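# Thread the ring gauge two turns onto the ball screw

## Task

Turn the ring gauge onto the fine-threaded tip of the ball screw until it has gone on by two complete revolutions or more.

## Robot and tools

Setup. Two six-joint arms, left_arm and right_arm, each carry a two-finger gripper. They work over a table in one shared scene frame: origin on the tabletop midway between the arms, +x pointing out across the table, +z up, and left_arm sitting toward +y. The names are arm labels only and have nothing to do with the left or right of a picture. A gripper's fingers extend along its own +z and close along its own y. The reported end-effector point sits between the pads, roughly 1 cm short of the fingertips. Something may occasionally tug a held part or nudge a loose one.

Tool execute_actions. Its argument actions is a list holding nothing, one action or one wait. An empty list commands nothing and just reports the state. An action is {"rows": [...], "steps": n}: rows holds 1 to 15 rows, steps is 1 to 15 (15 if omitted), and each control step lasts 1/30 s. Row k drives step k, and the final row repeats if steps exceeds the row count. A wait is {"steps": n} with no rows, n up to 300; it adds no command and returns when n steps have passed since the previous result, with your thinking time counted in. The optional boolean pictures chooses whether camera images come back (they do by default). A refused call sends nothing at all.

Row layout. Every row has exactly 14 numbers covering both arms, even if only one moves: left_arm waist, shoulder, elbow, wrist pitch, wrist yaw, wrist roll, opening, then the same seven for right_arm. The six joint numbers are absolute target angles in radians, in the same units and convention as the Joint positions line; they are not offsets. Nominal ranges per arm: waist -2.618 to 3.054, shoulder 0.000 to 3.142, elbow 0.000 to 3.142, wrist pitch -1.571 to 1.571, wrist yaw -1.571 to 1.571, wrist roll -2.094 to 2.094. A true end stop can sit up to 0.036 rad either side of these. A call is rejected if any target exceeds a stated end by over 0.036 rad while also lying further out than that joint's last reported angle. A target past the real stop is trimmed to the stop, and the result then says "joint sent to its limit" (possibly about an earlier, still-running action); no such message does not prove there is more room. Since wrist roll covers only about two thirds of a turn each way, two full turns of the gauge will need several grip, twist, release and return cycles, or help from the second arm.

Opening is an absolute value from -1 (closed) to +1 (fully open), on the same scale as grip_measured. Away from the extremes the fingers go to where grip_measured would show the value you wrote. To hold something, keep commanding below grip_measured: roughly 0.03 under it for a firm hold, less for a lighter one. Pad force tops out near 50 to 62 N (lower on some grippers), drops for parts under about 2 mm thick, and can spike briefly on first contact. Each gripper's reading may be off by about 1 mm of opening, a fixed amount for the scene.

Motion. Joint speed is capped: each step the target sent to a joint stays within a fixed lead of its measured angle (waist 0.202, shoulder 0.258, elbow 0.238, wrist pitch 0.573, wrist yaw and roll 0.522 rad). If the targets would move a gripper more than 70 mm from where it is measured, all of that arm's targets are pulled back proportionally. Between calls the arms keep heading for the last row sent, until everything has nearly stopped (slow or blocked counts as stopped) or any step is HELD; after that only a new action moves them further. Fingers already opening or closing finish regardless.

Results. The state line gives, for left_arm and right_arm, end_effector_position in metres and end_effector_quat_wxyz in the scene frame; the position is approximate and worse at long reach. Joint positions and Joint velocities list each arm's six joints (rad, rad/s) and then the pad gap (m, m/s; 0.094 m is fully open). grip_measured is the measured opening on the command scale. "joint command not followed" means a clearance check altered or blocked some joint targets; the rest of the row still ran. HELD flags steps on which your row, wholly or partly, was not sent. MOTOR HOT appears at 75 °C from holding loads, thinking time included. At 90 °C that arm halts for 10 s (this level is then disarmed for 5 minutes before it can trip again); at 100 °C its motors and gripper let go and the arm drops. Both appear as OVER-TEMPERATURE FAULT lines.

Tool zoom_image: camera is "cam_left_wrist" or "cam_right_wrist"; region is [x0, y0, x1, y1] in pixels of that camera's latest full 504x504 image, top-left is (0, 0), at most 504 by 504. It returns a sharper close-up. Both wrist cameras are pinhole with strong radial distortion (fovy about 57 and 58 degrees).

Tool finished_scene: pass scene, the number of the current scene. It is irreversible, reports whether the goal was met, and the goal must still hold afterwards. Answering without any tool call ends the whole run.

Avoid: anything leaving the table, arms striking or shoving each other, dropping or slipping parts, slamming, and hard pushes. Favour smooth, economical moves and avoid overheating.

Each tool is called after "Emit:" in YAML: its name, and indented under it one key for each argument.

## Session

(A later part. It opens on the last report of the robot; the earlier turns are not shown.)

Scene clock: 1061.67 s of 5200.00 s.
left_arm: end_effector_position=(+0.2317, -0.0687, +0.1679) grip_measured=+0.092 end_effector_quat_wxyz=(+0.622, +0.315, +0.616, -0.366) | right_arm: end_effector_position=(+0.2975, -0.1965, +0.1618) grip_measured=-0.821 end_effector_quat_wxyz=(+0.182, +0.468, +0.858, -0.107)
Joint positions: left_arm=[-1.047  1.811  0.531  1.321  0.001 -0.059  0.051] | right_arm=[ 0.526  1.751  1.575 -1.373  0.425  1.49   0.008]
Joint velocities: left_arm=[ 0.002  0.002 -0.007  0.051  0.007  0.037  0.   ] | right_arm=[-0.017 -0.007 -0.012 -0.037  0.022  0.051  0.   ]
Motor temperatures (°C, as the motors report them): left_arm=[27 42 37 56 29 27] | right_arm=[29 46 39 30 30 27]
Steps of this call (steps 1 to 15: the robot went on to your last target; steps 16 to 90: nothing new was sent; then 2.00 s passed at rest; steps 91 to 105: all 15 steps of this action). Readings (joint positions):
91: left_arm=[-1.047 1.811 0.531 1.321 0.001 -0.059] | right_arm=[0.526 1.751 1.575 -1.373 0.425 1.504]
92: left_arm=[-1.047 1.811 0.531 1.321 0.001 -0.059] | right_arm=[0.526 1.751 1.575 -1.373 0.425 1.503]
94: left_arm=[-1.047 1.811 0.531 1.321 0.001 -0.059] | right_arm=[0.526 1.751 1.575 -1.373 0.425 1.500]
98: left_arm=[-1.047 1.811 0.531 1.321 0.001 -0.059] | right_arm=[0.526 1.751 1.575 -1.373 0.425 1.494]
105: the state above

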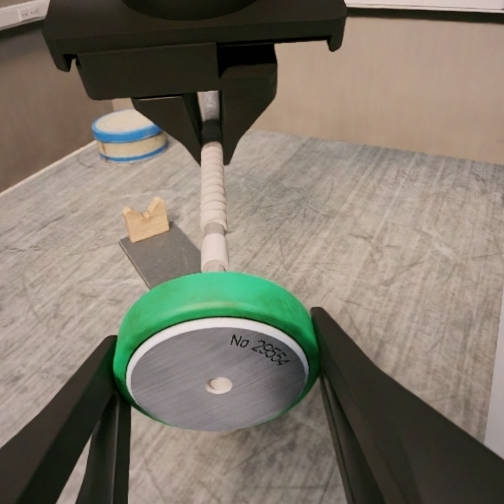

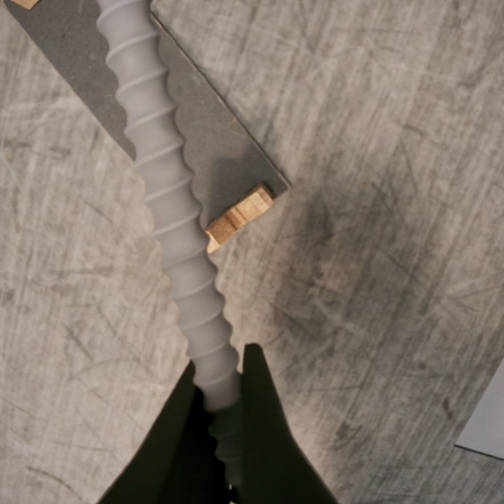

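Now 210→215, matching the vertical view. Advancing.

Emit:
execute_actions:
  actions:
    - {"rows":[[-1.05,1.8,0.555,1.368,0,-0.07,-0.03,0.53,1.745,1.565,-1.38,0.438,1.484,-0.87],[-1.05,1.8,0.555,1.368,0,-0.07,-0.03,0.535,1.745,1.565,-1.38,0.438,1.484,-0.87],[-1.05,1.8,0.555,1.368,0,-0.07,-0.03,0.54,1.745,1.565,-1.38,0.438,1.484,-0.87],[-1.05,1.8,0.555,1.368,0,-0.07,-0.03,0.542,1.745,1.565,-1.38,0.438,1.484,-0.87],[-1.05,1.8,0.555,1.368,0,-0.07,-0.03,0.544,1.745,1.565,-1.38,0.438,1.484,-0.87],[-1.05,1.8,0.555,1.368,0,-0.07,-0.03,0.546,1.745,1.565,-1.38,0.438,1.484,-0.87],[-1.05,1.8,0.555,1.368,0,-0.07,-0.03,0.548,1.745,1.565,-1.38,0.438,1.484,-0.87]],"steps":15}

Scene clock: 1066.57 s of 5200.00 s.
left_arm: end_effector_position=(+0.2316, -0.0689, +0.1679) grip_measured=+0.092 end_effector_quat_wxyz=(+0.622, +0.316, +0.616, -0.366) | right_arm: end_effector_position=(+0.2967, -0.1928, +0.1619) grip_measured=-0.821 end_effector_quat_wxyz=(+0.184, +0.463, +0.861, -0.106)
Joint positions: left_arm=[-1.047  1.811  0.531  1.321  0.002 -0.059  0.051] | right_arm=[ 0.538  1.751  1.575 -1.372  0.427  1.489  0.008]
Joint velocities: left_arm=[-0.002 -0.007 -0.002  0.007  0.051  0.022  0.001] | right_arm=[-0.002  0.007 -0.002 -0.022  0.007 -0.11  -0.001]
Motor temperatures (°C, as the motors report them): left_arm=[27 42 37 56 29 27] | right_arm=[29 46 39 30 30 27]
Steps of this call (steps 1 to 15: the robot went on to your last target; steps 16 to 90: nothing new was sent; then 1.40 s passed at rest; steps 91 to 105: all 15 steps of this action). Readings (joint positions):
91: left_arm=[-1.047 1.811 0.531 1.321 0.001 -0.059] | right_arm=[0.526 1.751 1.575 -1.373 0.425 1.489]
92: left_arm=[-1.047 1.811 0.531 1.321 0.001 -0.059] | right_arm=[0.526 1.751 1.575 -1.373 0.425 1.489]
94: left_arm=[-1.047 1.811 0.531 1.321 0.001 -0.059] | right_arm=[0.527 1.751 1.575 -1.373 0.425 1.489]
98: left_arm=[-1.047 1.811 0.531 1.321 0.002 -0.059] | right_arm=[0.533 1.751 1.575 -1.373 0.427 1.489]
105: the state above

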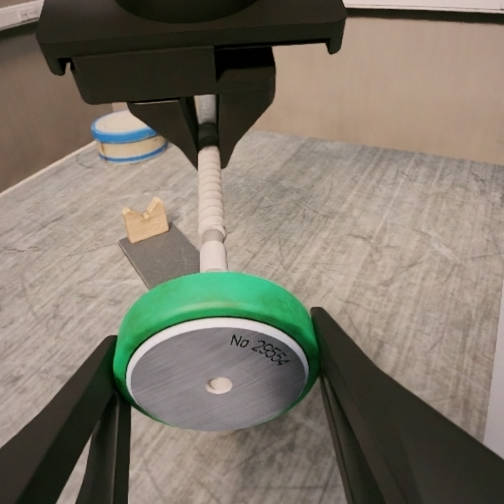

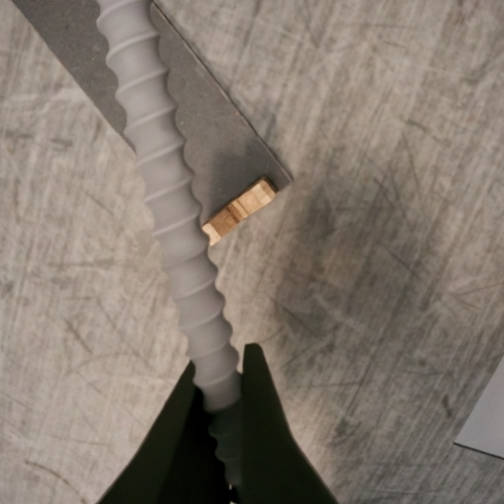

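Emit:
execute_actions:
  actions:
    - {"rows":[[-1.05,1.8,0.555,1.368,0,-0.07,-0.03,0.548,1.745,1.565,-1.386,0.438,1.49,-0.87],[-1.05,1.8,0.555,1.368,0,-0.07,-0.03,0.548,1.745,1.565,-1.392,0.438,1.494,-0.87],[-1.05,1.8,0.555,1.368,0,-0.07,-0.03,0.55,1.745,1.565,-1.397,0.438,1.498,-0.87],[-1.05,1.8,0.555,1.368,0,-0.07,-0.03,0.552,1.745,1.565,-1.402,0.438,1.502,-0.87],[-1.05,1.8,0.555,1.368,0,-0.07,-0.03,0.554,1.745,1.565,-1.402,0.438,1.505,-0.87]],"steps":15}

Scene clock: 1071.97 s of 5200.00 s.
left_arm: end_effector_position=(+0.2316, -0.0689, +0.1679) grip_measured=+0.092 end_effector_quat_wxyz=(+0.622, +0.316, +0.616, -0.366) | right_arm: end_effector_position=(+0.2953, -0.1917, +0.1619) grip_measured=-0.821 end_effector_quat_wxyz=(+0.183, +0.465, +0.860, -0.106)
Joint positions: left_arm=[-1.047  1.811  0.531  1.321  0.002 -0.059  0.051] | right_arm=[ 0.543  1.751  1.575 -1.377  0.427  1.5    0.008]
Joint velocities: left_arm=[-0.017 -0.007  0.007 -0.081 -0.007 -0.007 -0.001] | right_arm=[-0.002  0.002 -0.017  0.037  0.022 -0.095 -0.001]
Motor temperatures (°C, as the motors report them): left_arm=[27 42 37 56 29 27] | right_arm=[29 46 39 30 30 27]
Steps of this call (steps 1 to 15: the robot went on to your last target; steps 16 to 90: nothing new was sent; then 1.90 s passed at rest; steps 91 to 105: all 15 steps of this action). Readings (joint positions):
91: left_arm=[-1.047 1.811 0.531 1.321 0.002 -0.059] | right_arm=[0.538 1.751 1.575 -1.372 0.427 1.489]
92: left_arm=[-1.047 1.811 0.531 1.321 0.002 -0.059] | right_arm=[0.538 1.751 1.575 -1.372 0.427 1.490]
94: left_arm=[-1.047 1.811 0.531 1.321 0.002 -0.059] | right_arm=[0.538 1.751 1.575 -1.373 0.427 1.491]
98: left_arm=[-1.047 1.811 0.531 1.321 0.002 -0.059] | right_arm=[0.541 1.751 1.575 -1.375 0.427 1.497]
105: the state above

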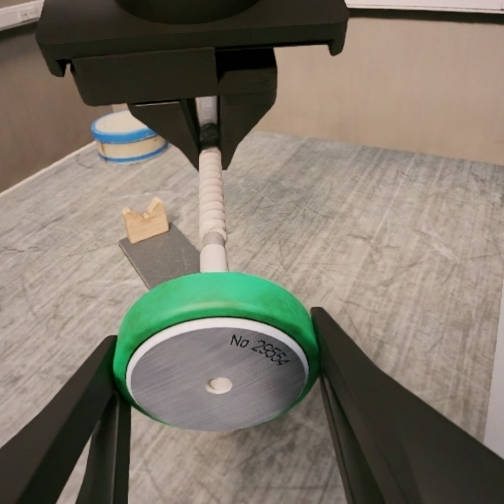

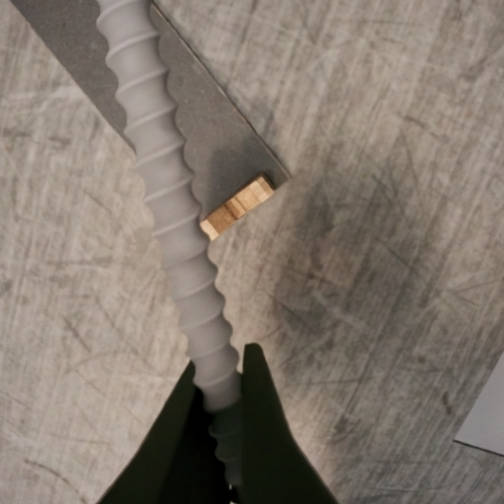

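Emit:
execute_actions:
  actions:
    - {"rows":[[-1.05,1.8,0.555,1.368,0,-0.07,-0.03,0.556,1.745,1.565,-1.405,0.438,1.505,-0.87],[-1.05,1.8,0.555,1.368,0,-0.07,-0.03,0.558,1.745,1.565,-1.408,0.438,1.505,-0.87],[-1.05,1.8,0.555,1.368,0,-0.07,-0.03,0.56,1.745,1.565,-1.41,0.438,1.505,-0.87],[-1.05,1.8,0.555,1.368,0,-0.07,-0.03,0.562,1.745,1.565,-1.41,0.438,1.507,-0.87],[-1.05,1.8,0.555,1.368,0,-0.07,-0.03,0.564,1.745,1.565,-1.412,0.438,1.508,-0.87],[-1.05,1.8,0.555,1.368,0,-0.07,-0.03,0.566,1.745,1.565,-1.414,0.438,1.51,-0.87],[-1.05,1.8,0.555,1.368,0,-0.07,-0.03,0.568,1.745,1.565,-1.414,0.438,1.51,-0.87]],"steps":15}

Scene clock: 1076.60 s of 5200.00 s.
left_arm: end_effector_position=(+0.2310, -0.0692, +0.1682) grip_measured=+0.092 end_effector_quat_wxyz=(+0.621, +0.317, +0.615, -0.368) | right_arm: end_effector_position=(+0.2928, -0.1877, +0.1619) grip_measured=-0.821 end_effector_quat_wxyz=(+0.183, +0.462, +0.861, -0.106)
Joint positions: left_arm=[-1.047  1.811  0.531  1.322  0.006 -0.059  0.051] | right_arm=[ 0.557  1.751  1.575 -1.382  0.427  1.508  0.008]
Joint velocities: left_arm=[ 0.007 -0.002 -0.017  0.007  0.051  0.081 -0.   ] | right_arm=[-0.007  0.002 -0.002 -0.007 -0.022 -0.037 -0.   ]
Motor temperatures (°C, as the motors report them): left_arm=[27 42 37 56 29 27] | right_arm=[29 46 39 30 30 27]
Steps of this call (steps 1 to 15: the robot went on to your last target; steps 16 to 90: nothing new was sent; then 1.13 s passed at rest; steps 91 to 105: all 15 steps of this action). Readings (joint positions):
91: left_arm=[-1.047 1.811 0.531 1.321 0.002 -0.059] | right_arm=[0.543 1.751 1.575 -1.377 0.427 1.501]
92: left_arm=[-1.047 1.811 0.531 1.321 0.002 -0.059] | right_arm=[0.543 1.751 1.575 -1.378 0.427 1.501]
94: left_arm=[-1.047 1.811 0.531 1.321 0.003 -0.059] | right_arm=[0.544 1.751 1.575 -1.379 0.427 1.502]
98: left_arm=[-1.047 1.811 0.531 1.321 0.005 -0.059] | right_arm=[0.554 1.751 1.575 -1.381 0.427 1.506]
105: the state above

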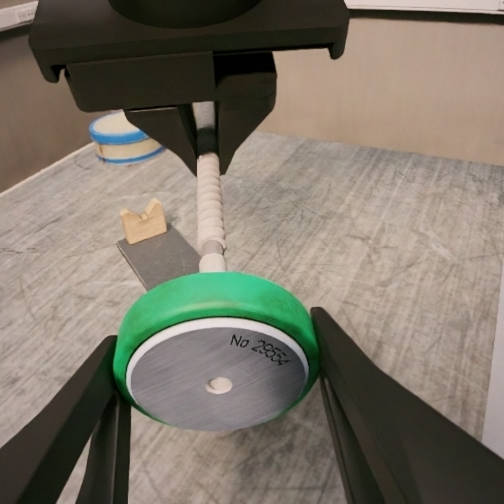

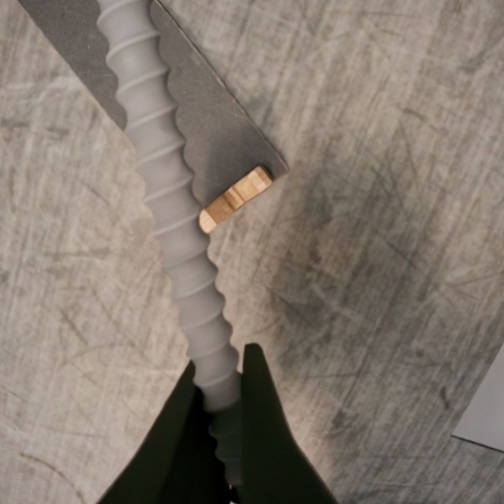

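Emit:
execute_actions:
  actions:
    - {"rows":[[-1.05,1.8,0.555,1.368,0,-0.07,-0.03,0.562,1.745,1.565,-1.42,0.438,1.512,-0.87],[-1.05,1.8,0.555,1.368,-0.005,-0.07,-0.03,0.562,1.745,1.565,-1.426,0.438,1.514,-0.87],[-1.05,1.8,0.555,1.368,-0.008,-0.07,-0.03,0.562,1.745,1.565,-1.432,0.438,1.516,-0.87],[-1.05,1.8,0.555,1.368,-0.01,-0.07,-0.03,0.562,1.745,1.565,-1.436,0.438,1.518,-0.87]],"steps":15}

Scene clock: 1080.83 s of 5200.00 s.
left_arm: end_effector_position=(+0.2310, -0.0692, +0.1683) grip_measured=+0.092 end_effector_quat_wxyz=(+0.621, +0.317, +0.615, -0.368) | right_arm: end_effector_position=(+0.2907, -0.1890, +0.1619) grip_measured=-0.821 end_effector_quat_wxyz=(+0.181, +0.467, +0.859, -0.109)
Joint positions: left_arm=[-1.047  1.811  0.531  1.322  0.006 -0.059  0.051] | right_arm=[ 0.557  1.751  1.575 -1.393  0.427  1.523  0.008]
Joint velocities: left_arm=[-0.007 -0.007  0.007  0.022 -0.051  0.037  0.   ] | right_arm=[-0.002 -0.012 -0.002  0.022 -0.11  -0.007 -0.001]
Motor temperatures (°C, as the motors report them): left_arm=[27 42 37 56 29 27] | right_arm=[29 46 39 30 30 27]
Steps of this call (steps 1 to 15: the robot went on to your last target; steps 16 to 90: nothing new was sent; then 0.73 s passed at rest; steps 91 to 105: all 15 steps of this action). Readings (joint positions):
91: left_arm=[-1.047 1.811 0.531 1.322 0.006 -0.059] | right_arm=[0.557 1.751 1.575 -1.383 0.427 1.509]
92: left_arm=[-1.047 1.811 0.531 1.322 0.006 -0.059] | right_arm=[0.557 1.751 1.575 -1.385 0.427 1.510]
94: left_arm=[-1.047 1.811 0.531 1.322 0.006 -0.059] | right_arm=[0.557 1.751 1.575 -1.388 0.427 1.514]
98: left_arm=[-1.047 1.811 0.531 1.322 0.006 -0.059] | right_arm=[0.557 1.751 1.575 -1.391 0.427 1.520]
105: the state above

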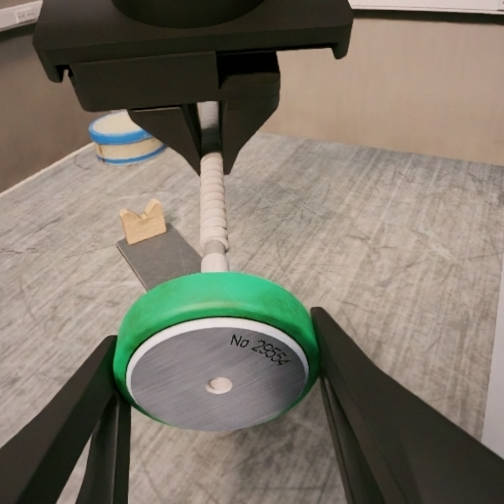

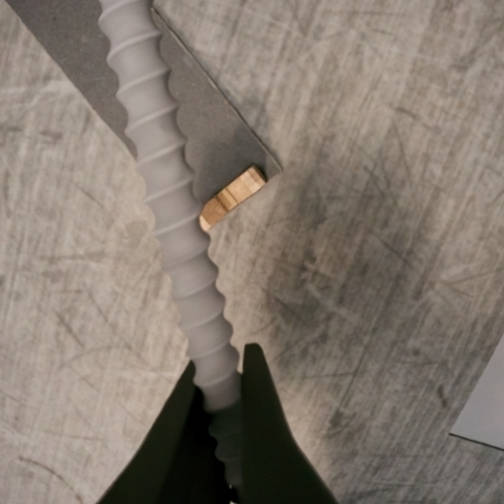

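Emit:
execute_actions:
  actions:
    - {"rows":[[-1.05,1.8,0.555,1.368,-0.01,-2.05,-0.03,0.562,1.745,1.565,-1.428,0.438,1.525,-0.87]],"steps":15}
  pictures: false

Emit:
execute_actions:
  actions:
    - {"rows":[[-1.05,1.8,0.555,1.368,-0.01,-2.05,-0.03,0.566,1.745,1.565,-1.43,0.438,1.527,-0.87],[-1.05,1.8,0.555,1.368,-0.01,-2.05,-0.03,0.57,1.745,1.565,-1.432,0.438,1.527,-0.87],[-1.05,1.8,0.555,1.368,-0.01,-2.05,-0.03,0.573,1.745,1.565,-1.434,0.438,1.527,-0.87],[-1.05,1.8,0.555,1.368,-0.01,-2.05,-0.03,0.575,1.745,1.565,-1.434,0.438,1.527,-0.87],[-1.05,1.8,0.555,1.368,-0.01,-2.05,-0.03,0.577,1.745,1.565,-1.434,0.435,1.527,-0.87],[-1.05,1.8,0.555,1.368,-0.01,-2.05,-0.03,0.579,1.745,1.565,-1.434,0.435,1.527,-0.87]],"steps":15}

Scene clock: 1085.03 s of 5200.00 s.
left_arm: end_effector_position=(+0.2308, -0.0693, +0.1683) grip_measured=+0.093 end_effector_quat_wxyz=(+0.210, -0.181, +0.668, -0.691) | right_arm: end_effector_position=(+0.2903, -0.1892, +0.1619) grip_measured=-0.821 end_effector_quat_wxyz=(+0.181, +0.468, +0.858, -0.110)
Joint positions: left_arm=[-1.047  1.811  0.531  1.322  0.007 -1.541  0.051] | right_arm=[ 0.557  1.751  1.575 -1.395  0.427  1.525  0.008]
Joint velocities: left_arm=[ 0.012  0.027  0.002 -0.022  0.037 -2.923 -0.   ] | right_arm=[-0.002 -0.022 -0.012 -0.007  0.051 -0.051 -0.   ]
Motor temperatures (°C, as the motors report them): left_arm=[27 42 37 56 29 27] | right_arm=[29 46 39 30 30 27]
Steps of this call (steps 1 to 15: the robot went on to your last target; steps 16 to 90: nothing new was sent; then 0.70 s passed at rest; steps 91 to 105: all 15 steps of this action). Readings (joint positions):
91: left_arm=[-1.047 1.811 0.531 1.322 0.007 -0.141] | right_arm=[0.557 1.751 1.575 -1.393 0.427 1.523]
92: left_arm=[-1.047 1.811 0.531 1.322 0.007 -0.241] | right_arm=[0.557 1.751 1.575 -1.394 0.427 1.524]
94: left_arm=[-1.047 1.811 0.531 1.322 0.007 -0.440] | right_arm=[0.557 1.751 1.575 -1.394 0.427 1.524]
98: left_arm=[-1.047 1.811 0.531 1.322 0.007 -0.839] | right_arm=[0.557 1.751 1.575 -1.394 0.427 1.525]
105: the state above

Scene clock: 1085.53 s of 5200.00 s.
left_arm: end_effector_position=(+0.2308, -0.0693, +0.1683) grip_measured=+0.093 end_effector_quat_wxyz=(-0.037, +0.337, -0.604, +0.721) | right_arm: end_effector_position=(+0.2894, -0.1868, +0.1619) grip_measured=-0.821 end_effector_quat_wxyz=(+0.182, +0.466, +0.859, -0.109)
Joint positions: left_arm=[-1.047  1.811  0.531  1.322  0.007 -2.028  0.051] | right_arm=[ 0.565  1.751  1.575 -1.396  0.427  1.53   0.008]
Joint velocities: left_arm=[-0.007  0.012 -0.017  0.022  0.022 -0.11  -0.001] | right_arm=[-0.002 -0.007  0.002  0.081  0.066 -0.066  0.   ]
Motor temperatures (°C, as the motors report them): left_arm=[27 42 37 56 29 27] | right_arm=[29 46 39 30 30 27]
Steps of this call (steps 1 to 15: all 15 steps of this action). Readings (joint positions):
1: left_arm=[-1.047 1.811 0.531 1.322 0.007 -1.640] | right_arm=[0.557 1.751 1.575 -1.395 0.427 1.525]
2: left_arm=[-1.047 1.811 0.531 1.322 0.007 -1.722] | right_arm=[0.557 1.751 1.575 -1.395 0.427 1.526]
4: left_arm=[-1.047 1.811 0.531 1.322 0.007 -1.839] | right_arm=[0.559 1.751 1.575 -1.396 0.427 1.527]
8: left_arm=[-1.047 1.811 0.531 1.322 0.007 -1.962] | right_arm=[0.565 1.751 1.575 -1.396 0.427 1.529]
15: the state above

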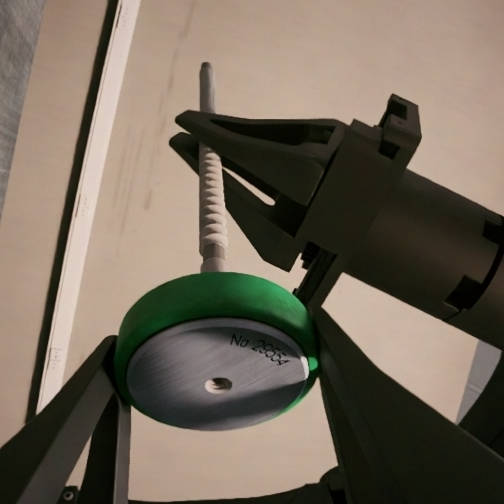

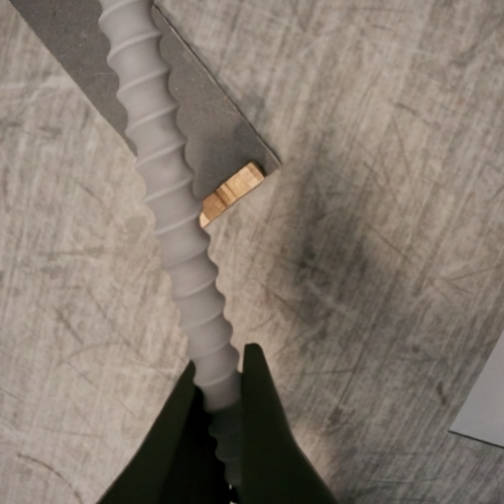

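Emit:
execute_actions:
  actions:
    - {"rows":[[-1.05,1.8,0.555,1.368,-0.01,-2.05,-0.03,0.583,1.745,1.565,-1.434,0.432,1.527,-0.87],[-1.05,1.8,0.555,1.368,-0.01,-2.05,-0.03,0.587,1.745,1.565,-1.434,0.43,1.527,-0.87],[-1.05,1.8,0.555,1.368,-0.01,-2.0,-0.03,0.589,1.745,1.565,-1.434,0.43,1.527,-0.87],[-1.05,1.8,0.555,1.368,-0.01,-1.92,-0.03,0.589,1.745,1.565,-1.434,0.43,1.527,-0.87],[-1.05,1.8,0.555,1.368,-0.01,-1.84,-0.03,0.589,1.745,1.565,-1.434,0.43,1.527,-0.87],[-1.05,1.8,0.555,1.368,-0.01,-1.76,-0.03,0.589,1.745,1.565,-1.434,0.43,1.527,-0.87],[-1.05,1.8,0.555,1.368,-0.01,-1.68,-0.03,0.589,1.745,1.565,-1.434,0.43,1.527,-0.87],[-1.05,1.8,0.555,1.368,-0.01,-1.6,-0.03,0.589,1.745,1.565,-1.434,0.43,1.527,-0.87],[-1.05,1.8,0.555,1.368,-0.01,-1.52,-0.03,0.589,1.745,1.565,-1.434,0.43,1.527,-0.87],[-1.05,1.8,0.555,1.368,-0.01,-1.44,-0.03,0.589,1.745,1.565,-1.434,0.43,1.527,-0.87],[-1.05,1.8,0.555,1.368,-0.01,-1.36,-0.03,0.589,1.745,1.565,-1.434,0.43,1.527,-0.87],[-1.05,1.8,0.555,1.368,-0.01,-1.28,-0.03,0.589,1.745,1.565,-1.434,0.43,1.527,-0.87],[-1.05,1.8,0.555,1.368,-0.01,-1.2,-0.03,0.589,1.745,1.565,-1.434,0.43,1.527,-0.87],[-1.05,1.8,0.555,1.368,-0.01,-1.12,-0.03,0.589,1.745,1.565,-1.434,0.43,1.527,-0.87],[-1.05,1.8,0.555,1.368,-0.01,1.45,-0.03,0.589,1.745,1.565,-1.434,0.43,1.527,-0.87]],"steps":15}
  pictures: false

Emit:
execute_actions:
  actions:
    - {"steps":45}

Scene clock: 1093.77 s of 5200.00 s.
left_arm: end_effector_position=(+0.2307, -0.0694, +0.1683) grip_measured=+0.093 end_effector_quat_wxyz=(+0.275, -0.117, +0.682, -0.668) | right_arm: end_effector_position=(+0.2895, -0.1865, +0.1625) grip_measured=-0.821 end_effector_quat_wxyz=(+0.185, +0.464, +0.859, -0.111)
Joint positions: left_arm=[-1.047  1.811  0.531  1.322  0.007 -1.35   0.051] | right_arm=[ 0.57   1.751  1.575 -1.396  0.435  1.531  0.008]
Joint velocities: left_arm=[ 0.007 -0.002  0.007  0.022  0.007  2.762 -0.002] | right_arm=[-0.002  0.017 -0.002 -0.037 -0.007 -0.007 -0.   ]
Motor temperatures (°C, as the motors report them): left_arm=[27 42 37 56 29 27] | right_arm=[29 46 39 30 30 27]
Steps of this call (steps 1 to 30: the robot went on to your last target; steps 31 to 90: nothing new was sent; then 4.73 s passed at rest; steps 91 to 105: all 15 steps of this action). Readings (joint positions):
91: left_arm=[-1.047 1.811 0.531 1.322 0.007 -2.045] | right_arm=[0.565 1.751 1.575 -1.396 0.427 1.530]
92: left_arm=[-1.047 1.811 0.531 1.322 0.007 -2.045] | right_arm=[0.566 1.751 1.575 -1.396 0.428 1.530]
94: left_arm=[-1.047 1.811 0.531 1.322 0.007 -2.023] | right_arm=[0.568 1.751 1.575 -1.396 0.431 1.530]
98: left_arm=[-1.047 1.811 0.531 1.322 0.007 -1.850] | right_arm=[0.570 1.751 1.575 -1.396 0.434 1.530]
105: the state above

Scene clock: 1095.27 s of 5200.00 s.
left_arm: end_effector_position=(+0.2307, -0.0694, +0.1683) grip_measured=+0.093 end_effector_quat_wxyz=(+0.705, +0.651, +0.233, +0.154) | right_arm: end_effector_position=(+0.2895, -0.1865, +0.1625) grip_measured=-0.821 end_effector_quat_wxyz=(+0.185, +0.465, +0.858, -0.110)
Joint positions: left_arm=[-1.047  1.811  0.531  1.322  0.007  1.442  0.051] | right_arm=[ 0.57   1.751  1.575 -1.396  0.435  1.533  0.008]
Joint velocities: left_arm=[-0.012 -0.012 -0.012  0.051 -0.081  0.007  0.   ] | right_arm=[-0.002  0.007  0.017  0.095 -0.022  0.037 -0.   ]
Motor temperatures (°C, as the motors report them): left_arm=[27 42 37 56 29 27] | right_arm=[29 46 39 30 30 27]
Steps of this call (steps 1 to 45: the robot went on to your last target). Readings (joint positions):
1: left_arm=[-1.047 1.811 0.531 1.322 0.007 -1.252] | right_arm=[0.570 1.751 1.575 -1.396 0.435 1.531]
2: left_arm=[-1.047 1.811 0.531 1.322 0.007 -1.154] | right_arm=[0.570 1.751 1.575 -1.396 0.435 1.531]
4: left_arm=[-1.047 1.811 0.531 1.322 0.007 -0.958] | right_arm=[0.570 1.751 1.575 -1.396 0.435 1.531]
8: left_arm=[-1.047 1.811 0.531 1.322 0.007 -0.564] | right_arm=[0.570 1.751 1.575 -1.396 0.435 1.531]
45: the state above

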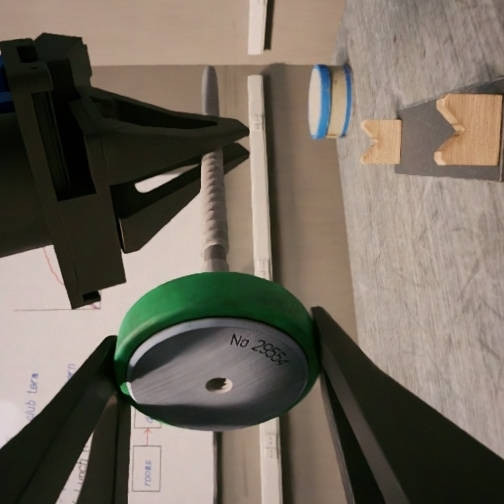

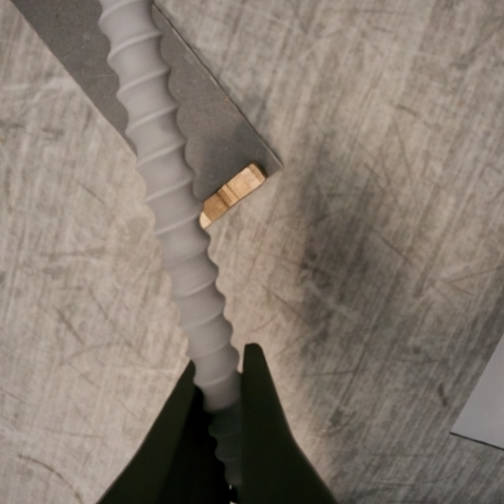

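Emit:
execute_actions:
  actions:
    - {"rows":[[-1.05,1.8,0.555,1.368,-0.005,1.45,-0.03,0.575,1.745,1.565,-1.43,0.436,1.53,-0.87],[-1.05,1.8,0.555,1.368,0,1.45,-0.03,0.565,1.745,1.565,-1.43,0.436,1.53,-0.87],[-1.05,1.8,0.555,1.368,0,1.45,-0.03,0.563,1.745,1.565,-1.43,0.436,1.53,-0.87],[-1.05,1.8,0.555,1.36,0,1.45,0.06,0.563,1.745,1.565,-1.43,0.436,1.53,-0.87],[-1.05,1.8,0.555,1.34,0,1.45,0.12,0.563,1.745,1.565,-1.43,0.436,1.53,-0.87],[-1.05,1.8,0.555,1.325,0,1.45,0.2,0.563,1.745,1.565,-1.43,0.436,1.53,-0.87],[-1.05,1.8,0.555,1.32,0,1.45,0.3,0.563,1.745,1.565,-1.43,0.436,1.53,-0.87]],"steps":15}
  pictures: false

Emit:
execute_actions:
  actions:
    - {"rows":[[-1.05,1.8,0.555,1.32,0,-2.05,0.3,0.563,1.745,1.565,-1.43,0.436,1.53,-0.87]],"steps":15}
  pictures: false

Emit:
execute_actions:
  actions:
    - {"steps":30}

Scene clock: 1102.60 s of 5200.00 s.
left_arm: end_effector_position=(+0.2308, -0.0694, +0.1675) grip_measured=+0.299 end_effector_quat_wxyz=(+0.704, +0.653, +0.232, +0.156) | right_arm: end_effector_position=(+0.2864, -0.1885, +0.1625) grip_measured=-0.821 end_effector_quat_wxyz=(+0.181, +0.464, +0.859, -0.117)
Joint positions: left_arm=[-1.047  1.811  0.531  1.319  0.007  1.446  0.061] | right_arm=[ 0.569  1.751  1.575 -1.412  0.434  1.533  0.008]
Joint velocities: left_arm=[ 0.007 -0.002  0.012  0.037  0.022  0.081 -0.002] | right_arm=[-0.012 -0.012 -0.002 -0.066  0.007  0.022 -0.001]
Motor temperatures (°C, as the motors report them): left_arm=[27 42 37 56 29 27] | right_arm=[30 46 39 30 30 27]
Steps of this call (steps 1 to 15: the robot went on to your last target; steps 16 to 90: nothing new was sent; then 3.83 s passed at rest; steps 91 to 105: all 15 steps of this action). Readings (joint positions):
91: left_arm=[-1.047 1.811 0.531 1.322 0.007 1.445] | right_arm=[0.570 1.751 1.575 -1.396 0.435 1.533]
92: left_arm=[-1.047 1.811 0.531 1.322 0.007 1.445] | right_arm=[0.570 1.751 1.575 -1.396 0.435 1.533]
94: left_arm=[-1.047 1.811 0.531 1.322 0.007 1.445] | right_arm=[0.570 1.751 1.575 -1.396 0.435 1.533]
98: left_arm=[-1.047 1.811 0.531 1.319 0.007 1.446] | right_arm=[0.569 1.751 1.575 -1.402 0.434 1.533]
105: the state above

Scene clock: 1103.10 s of 5200.00 s.
left_arm: end_effector_position=(+0.2306, -0.0695, +0.1673) grip_measured=+0.299 end_effector_quat_wxyz=(+0.628, +0.333, +0.608, -0.353) | right_arm: end_effector_position=(+0.2862, -0.1885, +0.1625) grip_measured=-0.821 end_effector_quat_wxyz=(+0.181, +0.464, +0.859, -0.117)
Joint positions: left_arm=[-1.047  1.811  0.531  1.318  0.008 -0.012  0.061] | right_arm=[ 0.569  1.751  1.575 -1.412  0.434  1.533  0.008]
Joint velocities: left_arm=[-0.007 -0.002  0.017  0.051  0.007 -2.821 -0.   ] | right_arm=[ 0.002  0.012  0.002  0.007  0.037 -0.022  0.001]
Motor temperatures (°C, as the motors report them): left_arm=[27 42 37 56 29 27] | right_arm=[30 46 39 30 30 27]
Steps of this call (steps 1 to 15: all 15 steps of this action). Readings (joint positions):
1: left_arm=[-1.047 1.811 0.531 1.319 0.007 1.365] | right_arm=[0.569 1.751 1.575 -1.412 0.434 1.533]
2: left_arm=[-1.047 1.811 0.531 1.319 0.007 1.267] | right_arm=[0.569 1.751 1.575 -1.412 0.434 1.533]
4: left_arm=[-1.047 1.811 0.531 1.319 0.007 1.070] | right_arm=[0.569 1.751 1.575 -1.412 0.434 1.533]
8: left_arm=[-1.047 1.811 0.531 1.318 0.007 0.678] | right_arm=[0.569 1.751 1.575 -1.412 0.434 1.533]
15: the state above

Scene clock: 1104.10 s of 5200.00 s.
left_arm: end_effector_position=(+0.2309, -0.0693, +0.1673) grip_measured=+0.299 end_effector_quat_wxyz=(-0.038, +0.338, -0.606, +0.720) | right_arm: end_effector_position=(+0.2861, -0.1886, +0.1625) grip_measured=-0.821 end_effector_quat_wxyz=(+0.181, +0.464, +0.859, -0.117)
Joint positions: left_arm=[-1.047  1.811  0.531  1.318  0.006 -2.027  0.061] | right_arm=[ 0.569  1.751  1.575 -1.413  0.434  1.533  0.008]
Joint velocities: left_arm=[-0.017 -0.007  0.012 -0.081  0.051 -0.154 -0.001] | right_arm=[-0.002 -0.002  0.007  0.022 -0.022  0.037 -0.   ]
Motor temperatures (°C, as the motors report them): left_arm=[27 42 37 56 29 27] | right_arm=[29 46 39 30 30 27]
Steps of this call (steps 1 to 30: the robot went on to your last target). Readings (joint positions):
1: left_arm=[-1.047 1.811 0.531 1.318 0.008 -0.111] | right_arm=[0.569 1.751 1.575 -1.412 0.434 1.533]
2: left_arm=[-1.047 1.811 0.531 1.318 0.008 -0.210] | right_arm=[0.569 1.751 1.575 -1.412 0.434 1.533]
4: left_arm=[-1.047 1.811 0.531 1.318 0.007 -0.409] | right_arm=[0.569 1.751 1.575 -1.413 0.434 1.533]
8: left_arm=[-1.047 1.811 0.531 1.318 0.007 -0.808] | right_arm=[0.569 1.751 1.575 -1.413 0.434 1.533]
30: the state above

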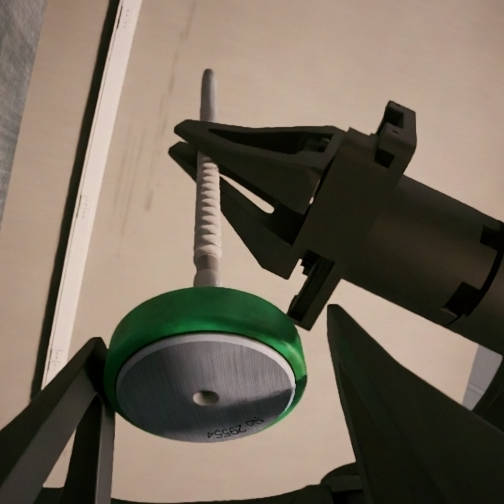

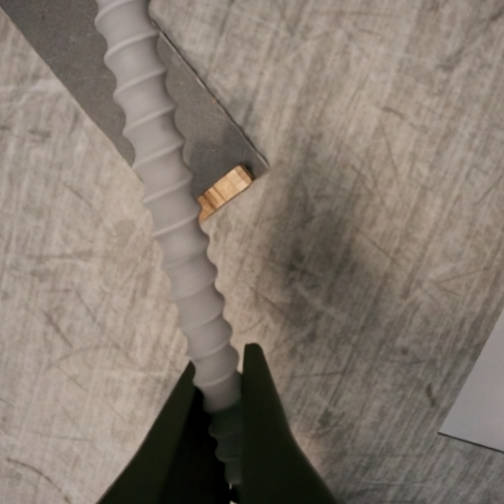

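Emit:
execute_actions:
  actions:
    - {"rows":[[-1.05,1.8,0.555,1.32,0,-2.05,0.3,0.563,1.745,1.565,-1.415,0.436,1.53,-0.87],[-1.05,1.8,0.555,1.32,0,-2.05,0.3,0.563,1.745,1.565,-1.405,0.436,1.53,-0.87],[-1.05,1.8,0.555,1.32,0,-2.05,0.3,0.563,1.745,1.565,-1.398,0.436,1.53,-0.87],[-1.05,1.8,0.555,1.32,0,-2.05,0.3,0.563,1.745,1.565,-1.392,0.436,1.53,-0.87],[-1.05,1.8,0.555,1.32,0,-2.05,0.3,0.563,1.745,1.565,-1.388,0.436,1.53,-0.87]],"steps":15}

Scene clock: 1108.73 s of 5200.00 s.
left_arm: end_effector_position=(+0.2309, -0.0693, +0.1673) grip_measured=+0.299 end_effector_quat_wxyz=(-0.031, +0.343, -0.602, +0.720) | right_arm: end_effector_position=(+0.2903, -0.1861, +0.1624) grip_measured=-0.821 end_effector_quat_wxyz=(+0.186, +0.466, +0.858, -0.109)
Joint positions: left_arm=[-1.047  1.811  0.531  1.318  0.006 -2.046  0.061] | right_arm=[ 0.569  1.751  1.575 -1.392  0.434  1.533  0.008]
Joint velocities: left_arm=[ 0.002 -0.002  0.002 -0.007 -0.022 -0.007 -0.   ] | right_arm=[-0.002 -0.007 -0.017  0.051  0.022  0.007  0.   ]
Motor temperatures (°C, as the motors report them): left_arm=[27 42 38 55 29 27] | right_arm=[29 46 39 30 30 27]
Steps of this call (steps 1 to 30: the robot went on to your last target; steps 31 to 90: nothing new was sent; then 1.13 s passed at rest; steps 91 to 105: all 15 steps of this action). Readings (joint positions):
91: left_arm=[-1.047 1.811 0.531 1.318 0.006 -2.046] | right_arm=[0.569 1.751 1.575 -1.413 0.434 1.533]
92: left_arm=[-1.047 1.811 0.531 1.318 0.006 -2.046] | right_arm=[0.569 1.751 1.575 -1.412 0.434 1.533]
94: left_arm=[-1.047 1.811 0.531 1.318 0.006 -2.046] | right_arm=[0.569 1.751 1.575 -1.409 0.434 1.533]
98: left_arm=[-1.047 1.811 0.531 1.318 0.006 -2.046] | right_arm=[0.569 1.751 1.575 -1.398 0.434 1.533]
105: the state above

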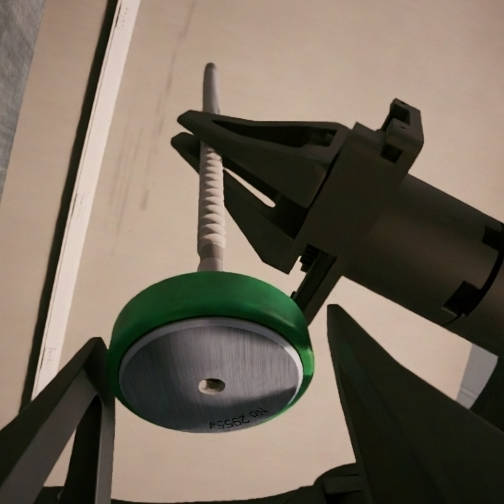

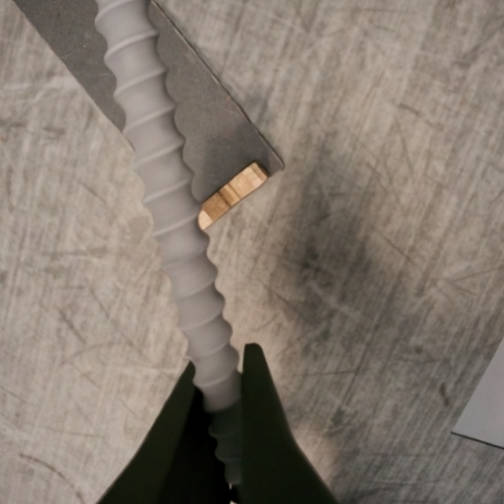

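Emit:
execute_actions:
  actions:
    - {"rows":[[-1.05,1.8,0.555,1.32,0,-2.05,0.2,0.563,1.745,1.565,-1.396,0.436,1.53,-0.87],[-1.05,1.8,0.555,1.32,0,-2.05,0.16,0.563,1.745,1.565,-1.396,0.436,1.53,-0.87],[-1.05,1.8,0.555,1.32,0,-2.05,0.13,0.563,1.745,1.565,-1.396,0.436,1.53,-0.87],[-1.05,1.8,0.555,1.32,0,-2.05,0.11,0.563,1.745,1.565,-1.396,0.436,1.53,-0.87],[-1.05,1.8,0.555,1.32,0,-2.05,0.09,0.563,1.745,1.565,-1.396,0.436,1.53,-0.87],[-1.05,1.8,0.555,1.32,0,-2.05,0.06,0.563,1.745,1.565,-1.396,0.436,1.53,-0.87],[-1.05,1.8,0.555,1.33,0,-2.05,0.03,0.563,1.745,1.565,-1.396,0.436,1.53,-0.87],[-1.05,1.8,0.555,1.34,0,-2.05,0.0,0.563,1.745,1.565,-1.396,0.436,1.53,-0.87],[-1.05,1.8,0.555,1.35,0,-2.05,-0.03,0.57,1.745,1.565,-1.396,0.436,1.53,-0.87],[-1.05,1.8,0.555,1.355,0,-2.05,-0.03,0.578,1.745,1.565,-1.396,0.434,1.53,-0.87],[-1.05,1.8,0.555,1.355,0,-2.05,-0.03,0.585,1.745,1.565,-1.396,0.432,1.53,-0.87],[-1.05,1.8,0.555,1.355,0,-2.05,-0.03,0.59,1.745,1.565,-1.396,0.43,1.53,-0.87]],"steps":15}

Scene clock: 1115.60 s of 5200.00 s.
left_arm: end_effector_position=(+0.2309, -0.0693, +0.1675) grip_measured=+0.091 end_effector_quat_wxyz=(-0.031, +0.343, -0.602, +0.720) | right_arm: end_effector_position=(+0.2903, -0.1853, +0.1625) grip_measured=-0.821 end_effector_quat_wxyz=(+0.187, +0.465, +0.859, -0.108)
Joint positions: left_arm=[-1.047  1.811  0.531  1.319  0.006 -2.046  0.051] | right_arm=[ 0.572  1.751  1.575 -1.391  0.435  1.533  0.008]
Joint velocities: left_arm=[-0.002  0.002  0.022 -0.007 -0.022 -0.037  0.   ] | right_arm=[ 0.002 -0.007 -0.002  0.022  0.022 -0.037 -0.   ]
Motor temperatures (°C, as the motors report them): left_arm=[27 42 38 54 29 27] | right_arm=[29 46 39 30 30 27]
Steps of this call (steps 1 to 15: the robot went on to your last target; steps 16 to 90: nothing new was sent; then 3.37 s passed at rest; steps 91 to 105: all 15 steps of this action). Readings (joint positions):
91: left_arm=[-1.047 1.811 0.531 1.318 0.006 -2.046] | right_arm=[0.569 1.751 1.575 -1.391 0.434 1.533]
92: left_arm=[-1.047 1.811 0.531 1.318 0.006 -2.046] | right_arm=[0.569 1.751 1.575 -1.391 0.434 1.533]
94: left_arm=[-1.047 1.811 0.531 1.317 0.006 -2.046] | right_arm=[0.569 1.751 1.575 -1.391 0.433 1.533]
98: left_arm=[-1.047 1.811 0.531 1.316 0.006 -2.046] | right_arm=[0.569 1.751 1.575 -1.391 0.433 1.533]
105: the state above

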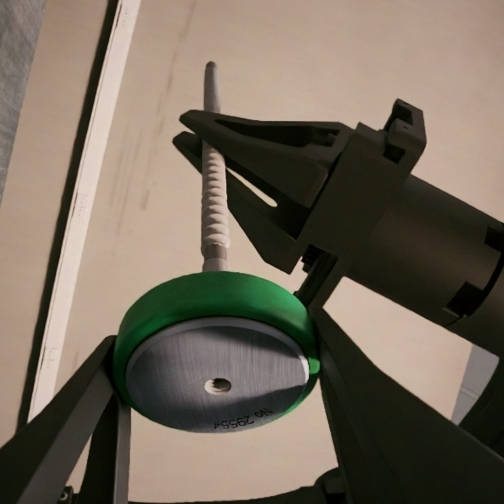

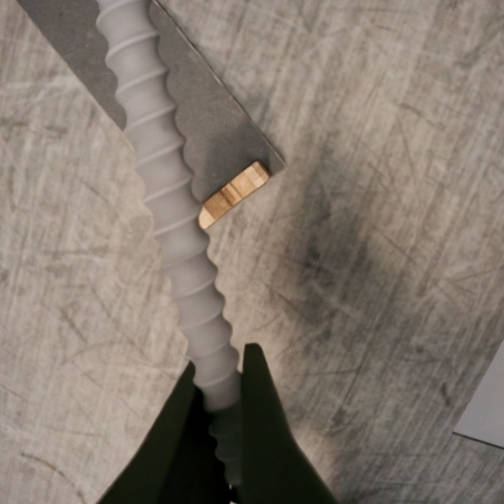

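Good: 211→215. Stroke 2.

Emit:
execute_actions:
  actions:
    - {"rows":[[-1.05,1.8,0.555,1.355,0,1.45,-0.03,0.594,1.745,1.565,-1.396,0.428,1.53,-0.87]],"steps":15}
  pictures: false

Emit:
execute_actions:
  actions:
    - {"steps":35}

Scene clock: 1117.53 s of 5200.00 s.
left_arm: end_effector_position=(+0.2309, -0.0693, +0.1675) grip_measured=+0.091 end_effector_quat_wxyz=(+0.502, +0.144, +0.678, -0.518) | right_arm: end_effector_position=(+0.2905, -0.1848, +0.1627) grip_measured=-0.821 end_effector_quat_wxyz=(+0.188, +0.464, +0.859, -0.108)
Joint positions: left_arm=[-1.047  1.811  0.531  1.319  0.006 -0.592  0.051] | right_arm=[ 0.574  1.751  1.575 -1.39   0.438  1.533  0.008]
Joint velocities: left_arm=[ 0.012 -0.002  0.007  0.007  0.037  2.791  0.001] | right_arm=[-0.002  0.002  0.002 -0.007  0.007  0.022  0.   ]
Motor temperatures (°C, as the motors report them): left_arm=[27 42 38 54 29 27] | right_arm=[29 46 39 30 30 27]
Steps of this call (steps 1 to 15: the robot went on to your last target; steps 16 to 43: nothing new was sent; steps 44 to 58: all 15 steps of this action). Readings (joint positions):
44: left_arm=[-1.047 1.811 0.531 1.319 0.006 -1.965] | right_arm=[0.572 1.751 1.575 -1.391 0.435 1.533]
45: left_arm=[-1.047 1.811 0.531 1.319 0.006 -1.866] | right_arm=[0.573 1.751 1.575 -1.390 0.435 1.533]
47: left_arm=[-1.047 1.811 0.531 1.319 0.006 -1.671] | right_arm=[0.574 1.751 1.575 -1.390 0.437 1.533]
51: left_arm=[-1.047 1.811 0.531 1.319 0.006 -1.279] | right_arm=[0.574 1.751 1.575 -1.390 0.438 1.533]
58: the state above

Scene clock: 1118.70 s of 5200.00 s.
left_arm: end_effector_position=(+0.2311, -0.0692, +0.1675) grip_measured=+0.091 end_effector_quat_wxyz=(+0.704, +0.652, +0.235, +0.154) | right_arm: end_effector_position=(+0.2904, -0.1846, +0.1627) grip_measured=-0.821 end_effector_quat_wxyz=(+0.188, +0.464, +0.859, -0.108)
Joint positions: left_arm=[-1.047  1.811  0.531  1.319  0.005  1.44   0.051] | right_arm=[ 0.575  1.751  1.575 -1.39   0.438  1.533  0.008]
Joint velocities: left_arm=[ 0.002 -0.012 -0.007 -0.051  0.022  0.066  0.   ] | right_arm=[ 0.002 -0.002 -0.012 -0.051  0.007 -0.037 -0.001]
Motor temperatures (°C, as the motors report them): left_arm=[27 42 38 54 29 27] | right_arm=[29 46 39 30 30 27]
Steps of this call (steps 1 to 35: the robot went on to your last target). Readings (joint positions):
1: left_arm=[-1.047 1.811 0.531 1.319 0.006 -0.493] | right_arm=[0.574 1.751 1.575 -1.390 0.438 1.533]
2: left_arm=[-1.047 1.811 0.531 1.319 0.006 -0.395] | right_arm=[0.574 1.751 1.575 -1.390 0.438 1.533]
4: left_arm=[-1.047 1.811 0.531 1.319 0.006 -0.197] | right_arm=[0.574 1.751 1.575 -1.390 0.438 1.533]
8: left_arm=[-1.047 1.811 0.531 1.319 0.005 0.201] | right_arm=[0.574 1.751 1.575 -1.390 0.438 1.533]
35: the state above

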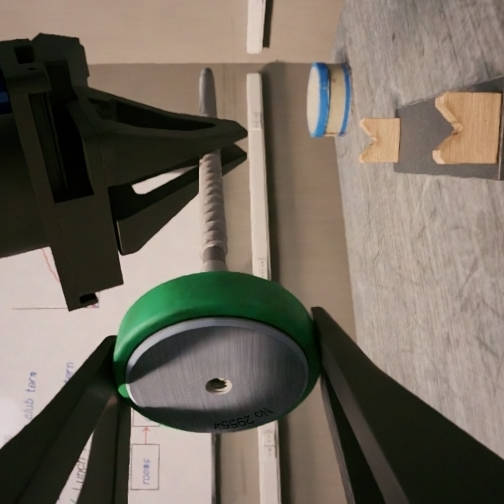

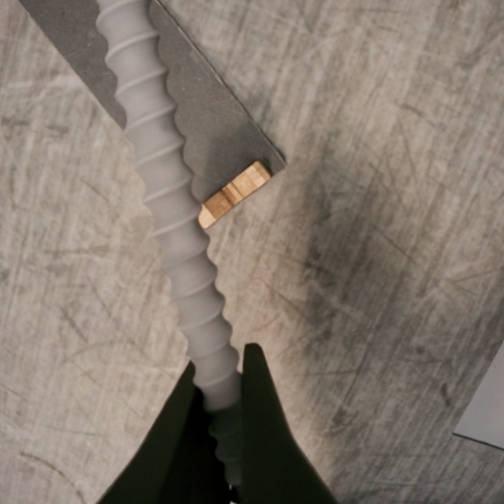

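Emit:
execute_actions:
  actions:
    - {"rows":[[-1.05,1.8,0.555,1.355,0,1.45,-0.03,0.58,1.745,1.565,-1.396,0.435,1.53,-0.87],[-1.05,1.8,0.555,1.355,0,1.45,-0.03,0.57,1.745,1.565,-1.396,0.44,1.53,-0.87],[-1.05,1.8,0.555,1.355,0,1.45,-0.03,0.56,1.745,1.565,-1.396,0.44,1.53,-0.87],[-1.05,1.8,0.555,1.355,0,1.45,-0.03,0.553,1.745,1.565,-1.396,0.44,1.53,-0.87],[-1.05,1.8,0.555,1.355,0,1.45,-0.03,0.548,1.745,1.565,-1.396,0.44,1.53,-0.87]],"steps":15}

Scene clock: 1122.73 s of 5200.00 s.
left_arm: end_effector_position=(+0.2314, -0.0689, +0.1680) grip_measured=+0.091 end_effector_quat_wxyz=(+0.704, +0.652, +0.234, +0.157) | right_arm: end_effector_position=(+0.2900, -0.1855, +0.1612) grip_measured=-0.821 end_effector_quat_wxyz=(+0.179, +0.470, +0.858, -0.104)
Joint positions: left_arm=[-1.047  1.811  0.531  1.321  0.002  1.446  0.051] | right_arm=[ 0.563  1.751  1.575 -1.39   0.418  1.533  0.008]
Joint velocities: left_arm=[-0.007  0.002 -0.007  0.007 -0.037  0.007 -0.   ] | right_arm=[ 0.007  0.002 -0.007 -0.066  0.051 -0.11   0.001]
Motor temperatures (°C, as the motors report them): left_arm=[27 42 38 54 29 27] | right_arm=[30 46 39 30 30 27]
Steps of this call (steps 1 to 30: the robot went on to your last target; steps 31 to 90: nothing new was sent; then 0.53 s passed at rest; steps 91 to 105: all 15 steps of this action). Readings (joint positions):
91: left_arm=[-1.047 1.811 0.531 1.319 0.005 1.446] | right_arm=[0.575 1.751 1.575 -1.390 0.438 1.533]
92: left_arm=[-1.047 1.811 0.531 1.319 0.005 1.446] | right_arm=[0.575 1.751 1.575 -1.390 0.438 1.533]
94: left_arm=[-1.047 1.811 0.531 1.319 0.004 1.446] | right_arm=[0.572 1.751 1.575 -1.390 0.436 1.533]
98: left_arm=[-1.047 1.811 0.531 1.320 0.003 1.446] | right_arm=[0.565 1.751 1.575 -1.390 0.421 1.533]
105: the state above

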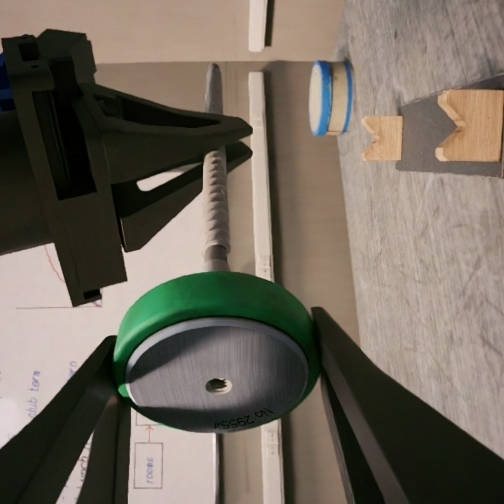

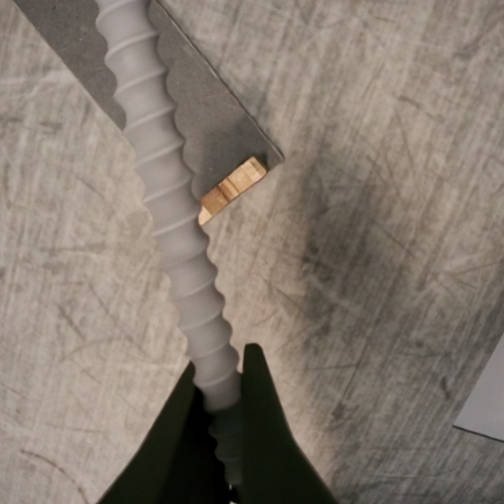

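Emit:
execute_actions:
  actions:
    - {"rows":[[-1.05,1.8,0.555,1.355,0,1.45,-0.03,0.56,1.745,1.565,-1.396,0.445,1.53,-0.87],[-1.05,1.8,0.555,1.355,0,1.45,-0.03,0.57,1.745,1.565,-1.396,0.45,1.53,-0.87],[-1.05,1.8,0.555,1.355,0,1.45,-0.03,0.578,1.745,1.565,-1.396,0.452,1.53,-0.87],[-1.05,1.8,0.555,1.355,0,1.45,-0.03,0.584,1.745,1.565,-1.396,0.452,1.53,-0.87],[-1.05,1.8,0.555,1.355,0,1.45,-0.03,0.584,1.745,1.565,-1.396,0.452,1.53,-0.87],[-1.05,1.8,0.555,1.355,0,1.45,-0.03,0.584,1.745,1.565,-1.396,0.452,1.53,-0.87],[-1.05,1.8,0.555,1.355,0,1.45,-0.03,0.584,1.745,1.565,-1.396,0.452,1.53,-0.87],[-1.05,1.8,0.555,1.355,0,1.45,-0.03,0.584,1.745,1.565,-1.396,0.452,1.53,-0.87],[-1.05,1.8,0.555,1.355,0,1.45,-0.03,0.575,1.745,1.565,-1.396,0.445,1.53,-0.87]],"steps":15}

Scene clock: 1129.33 s of 5200.00 s.
left_arm: end_effector_position=(+0.2314, -0.0689, +0.1680) grip_measured=+0.091 end_effector_quat_wxyz=(+0.704, +0.652, +0.234, +0.157) | right_arm: end_effector_position=(+0.2903, -0.1850, +0.1623) grip_measured=-0.821 end_effector_quat_wxyz=(+0.186, +0.465, +0.859, -0.107)
Joint positions: left_arm=[-1.047  1.811  0.531  1.321  0.002  1.446  0.051] | right_arm=[ 0.572  1.751  1.575 -1.39   0.433  1.533  0.008]
Joint velocities: left_arm=[-0.002  0.002  0.002 -0.022 -0.022  0.125 -0.002] | right_arm=[ 0.002  0.012 -0.007  0.022  0.081 -0.037 -0.001]
Motor temperatures (°C, as the motors report them): left_arm=[27 42 38 54 29 27] | right_arm=[30 46 39 30 30 27]
Steps of this call (steps 1 to 15: the robot went on to your last target; steps 16 to 90: nothing new was sent; then 3.10 s passed at rest; steps 91 to 105: all 15 steps of this action). Readings (joint positions):
91: left_arm=[-1.047 1.811 0.531 1.321 0.002 1.446] | right_arm=[0.563 1.751 1.575 -1.390 0.418 1.533]
92: left_arm=[-1.047 1.811 0.531 1.321 0.002 1.446] | right_arm=[0.563 1.751 1.575 -1.390 0.418 1.533]
94: left_arm=[-1.047 1.811 0.531 1.321 0.002 1.446] | right_arm=[0.566 1.751 1.575 -1.390 0.422 1.533]
98: left_arm=[-1.047 1.811 0.531 1.321 0.002 1.446] | right_arm=[0.571 1.751 1.575 -1.390 0.432 1.533]
105: the state above

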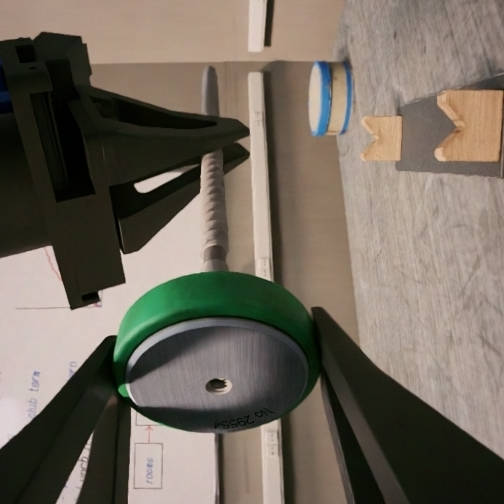

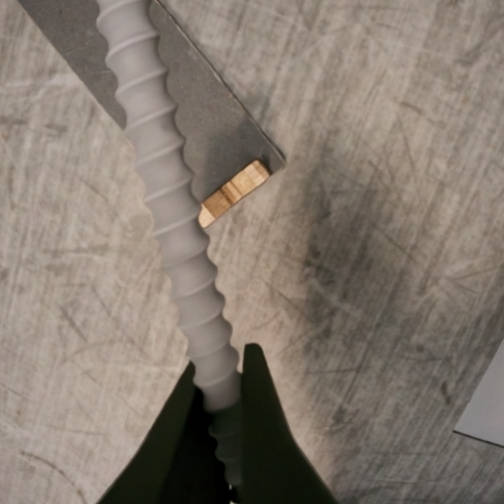

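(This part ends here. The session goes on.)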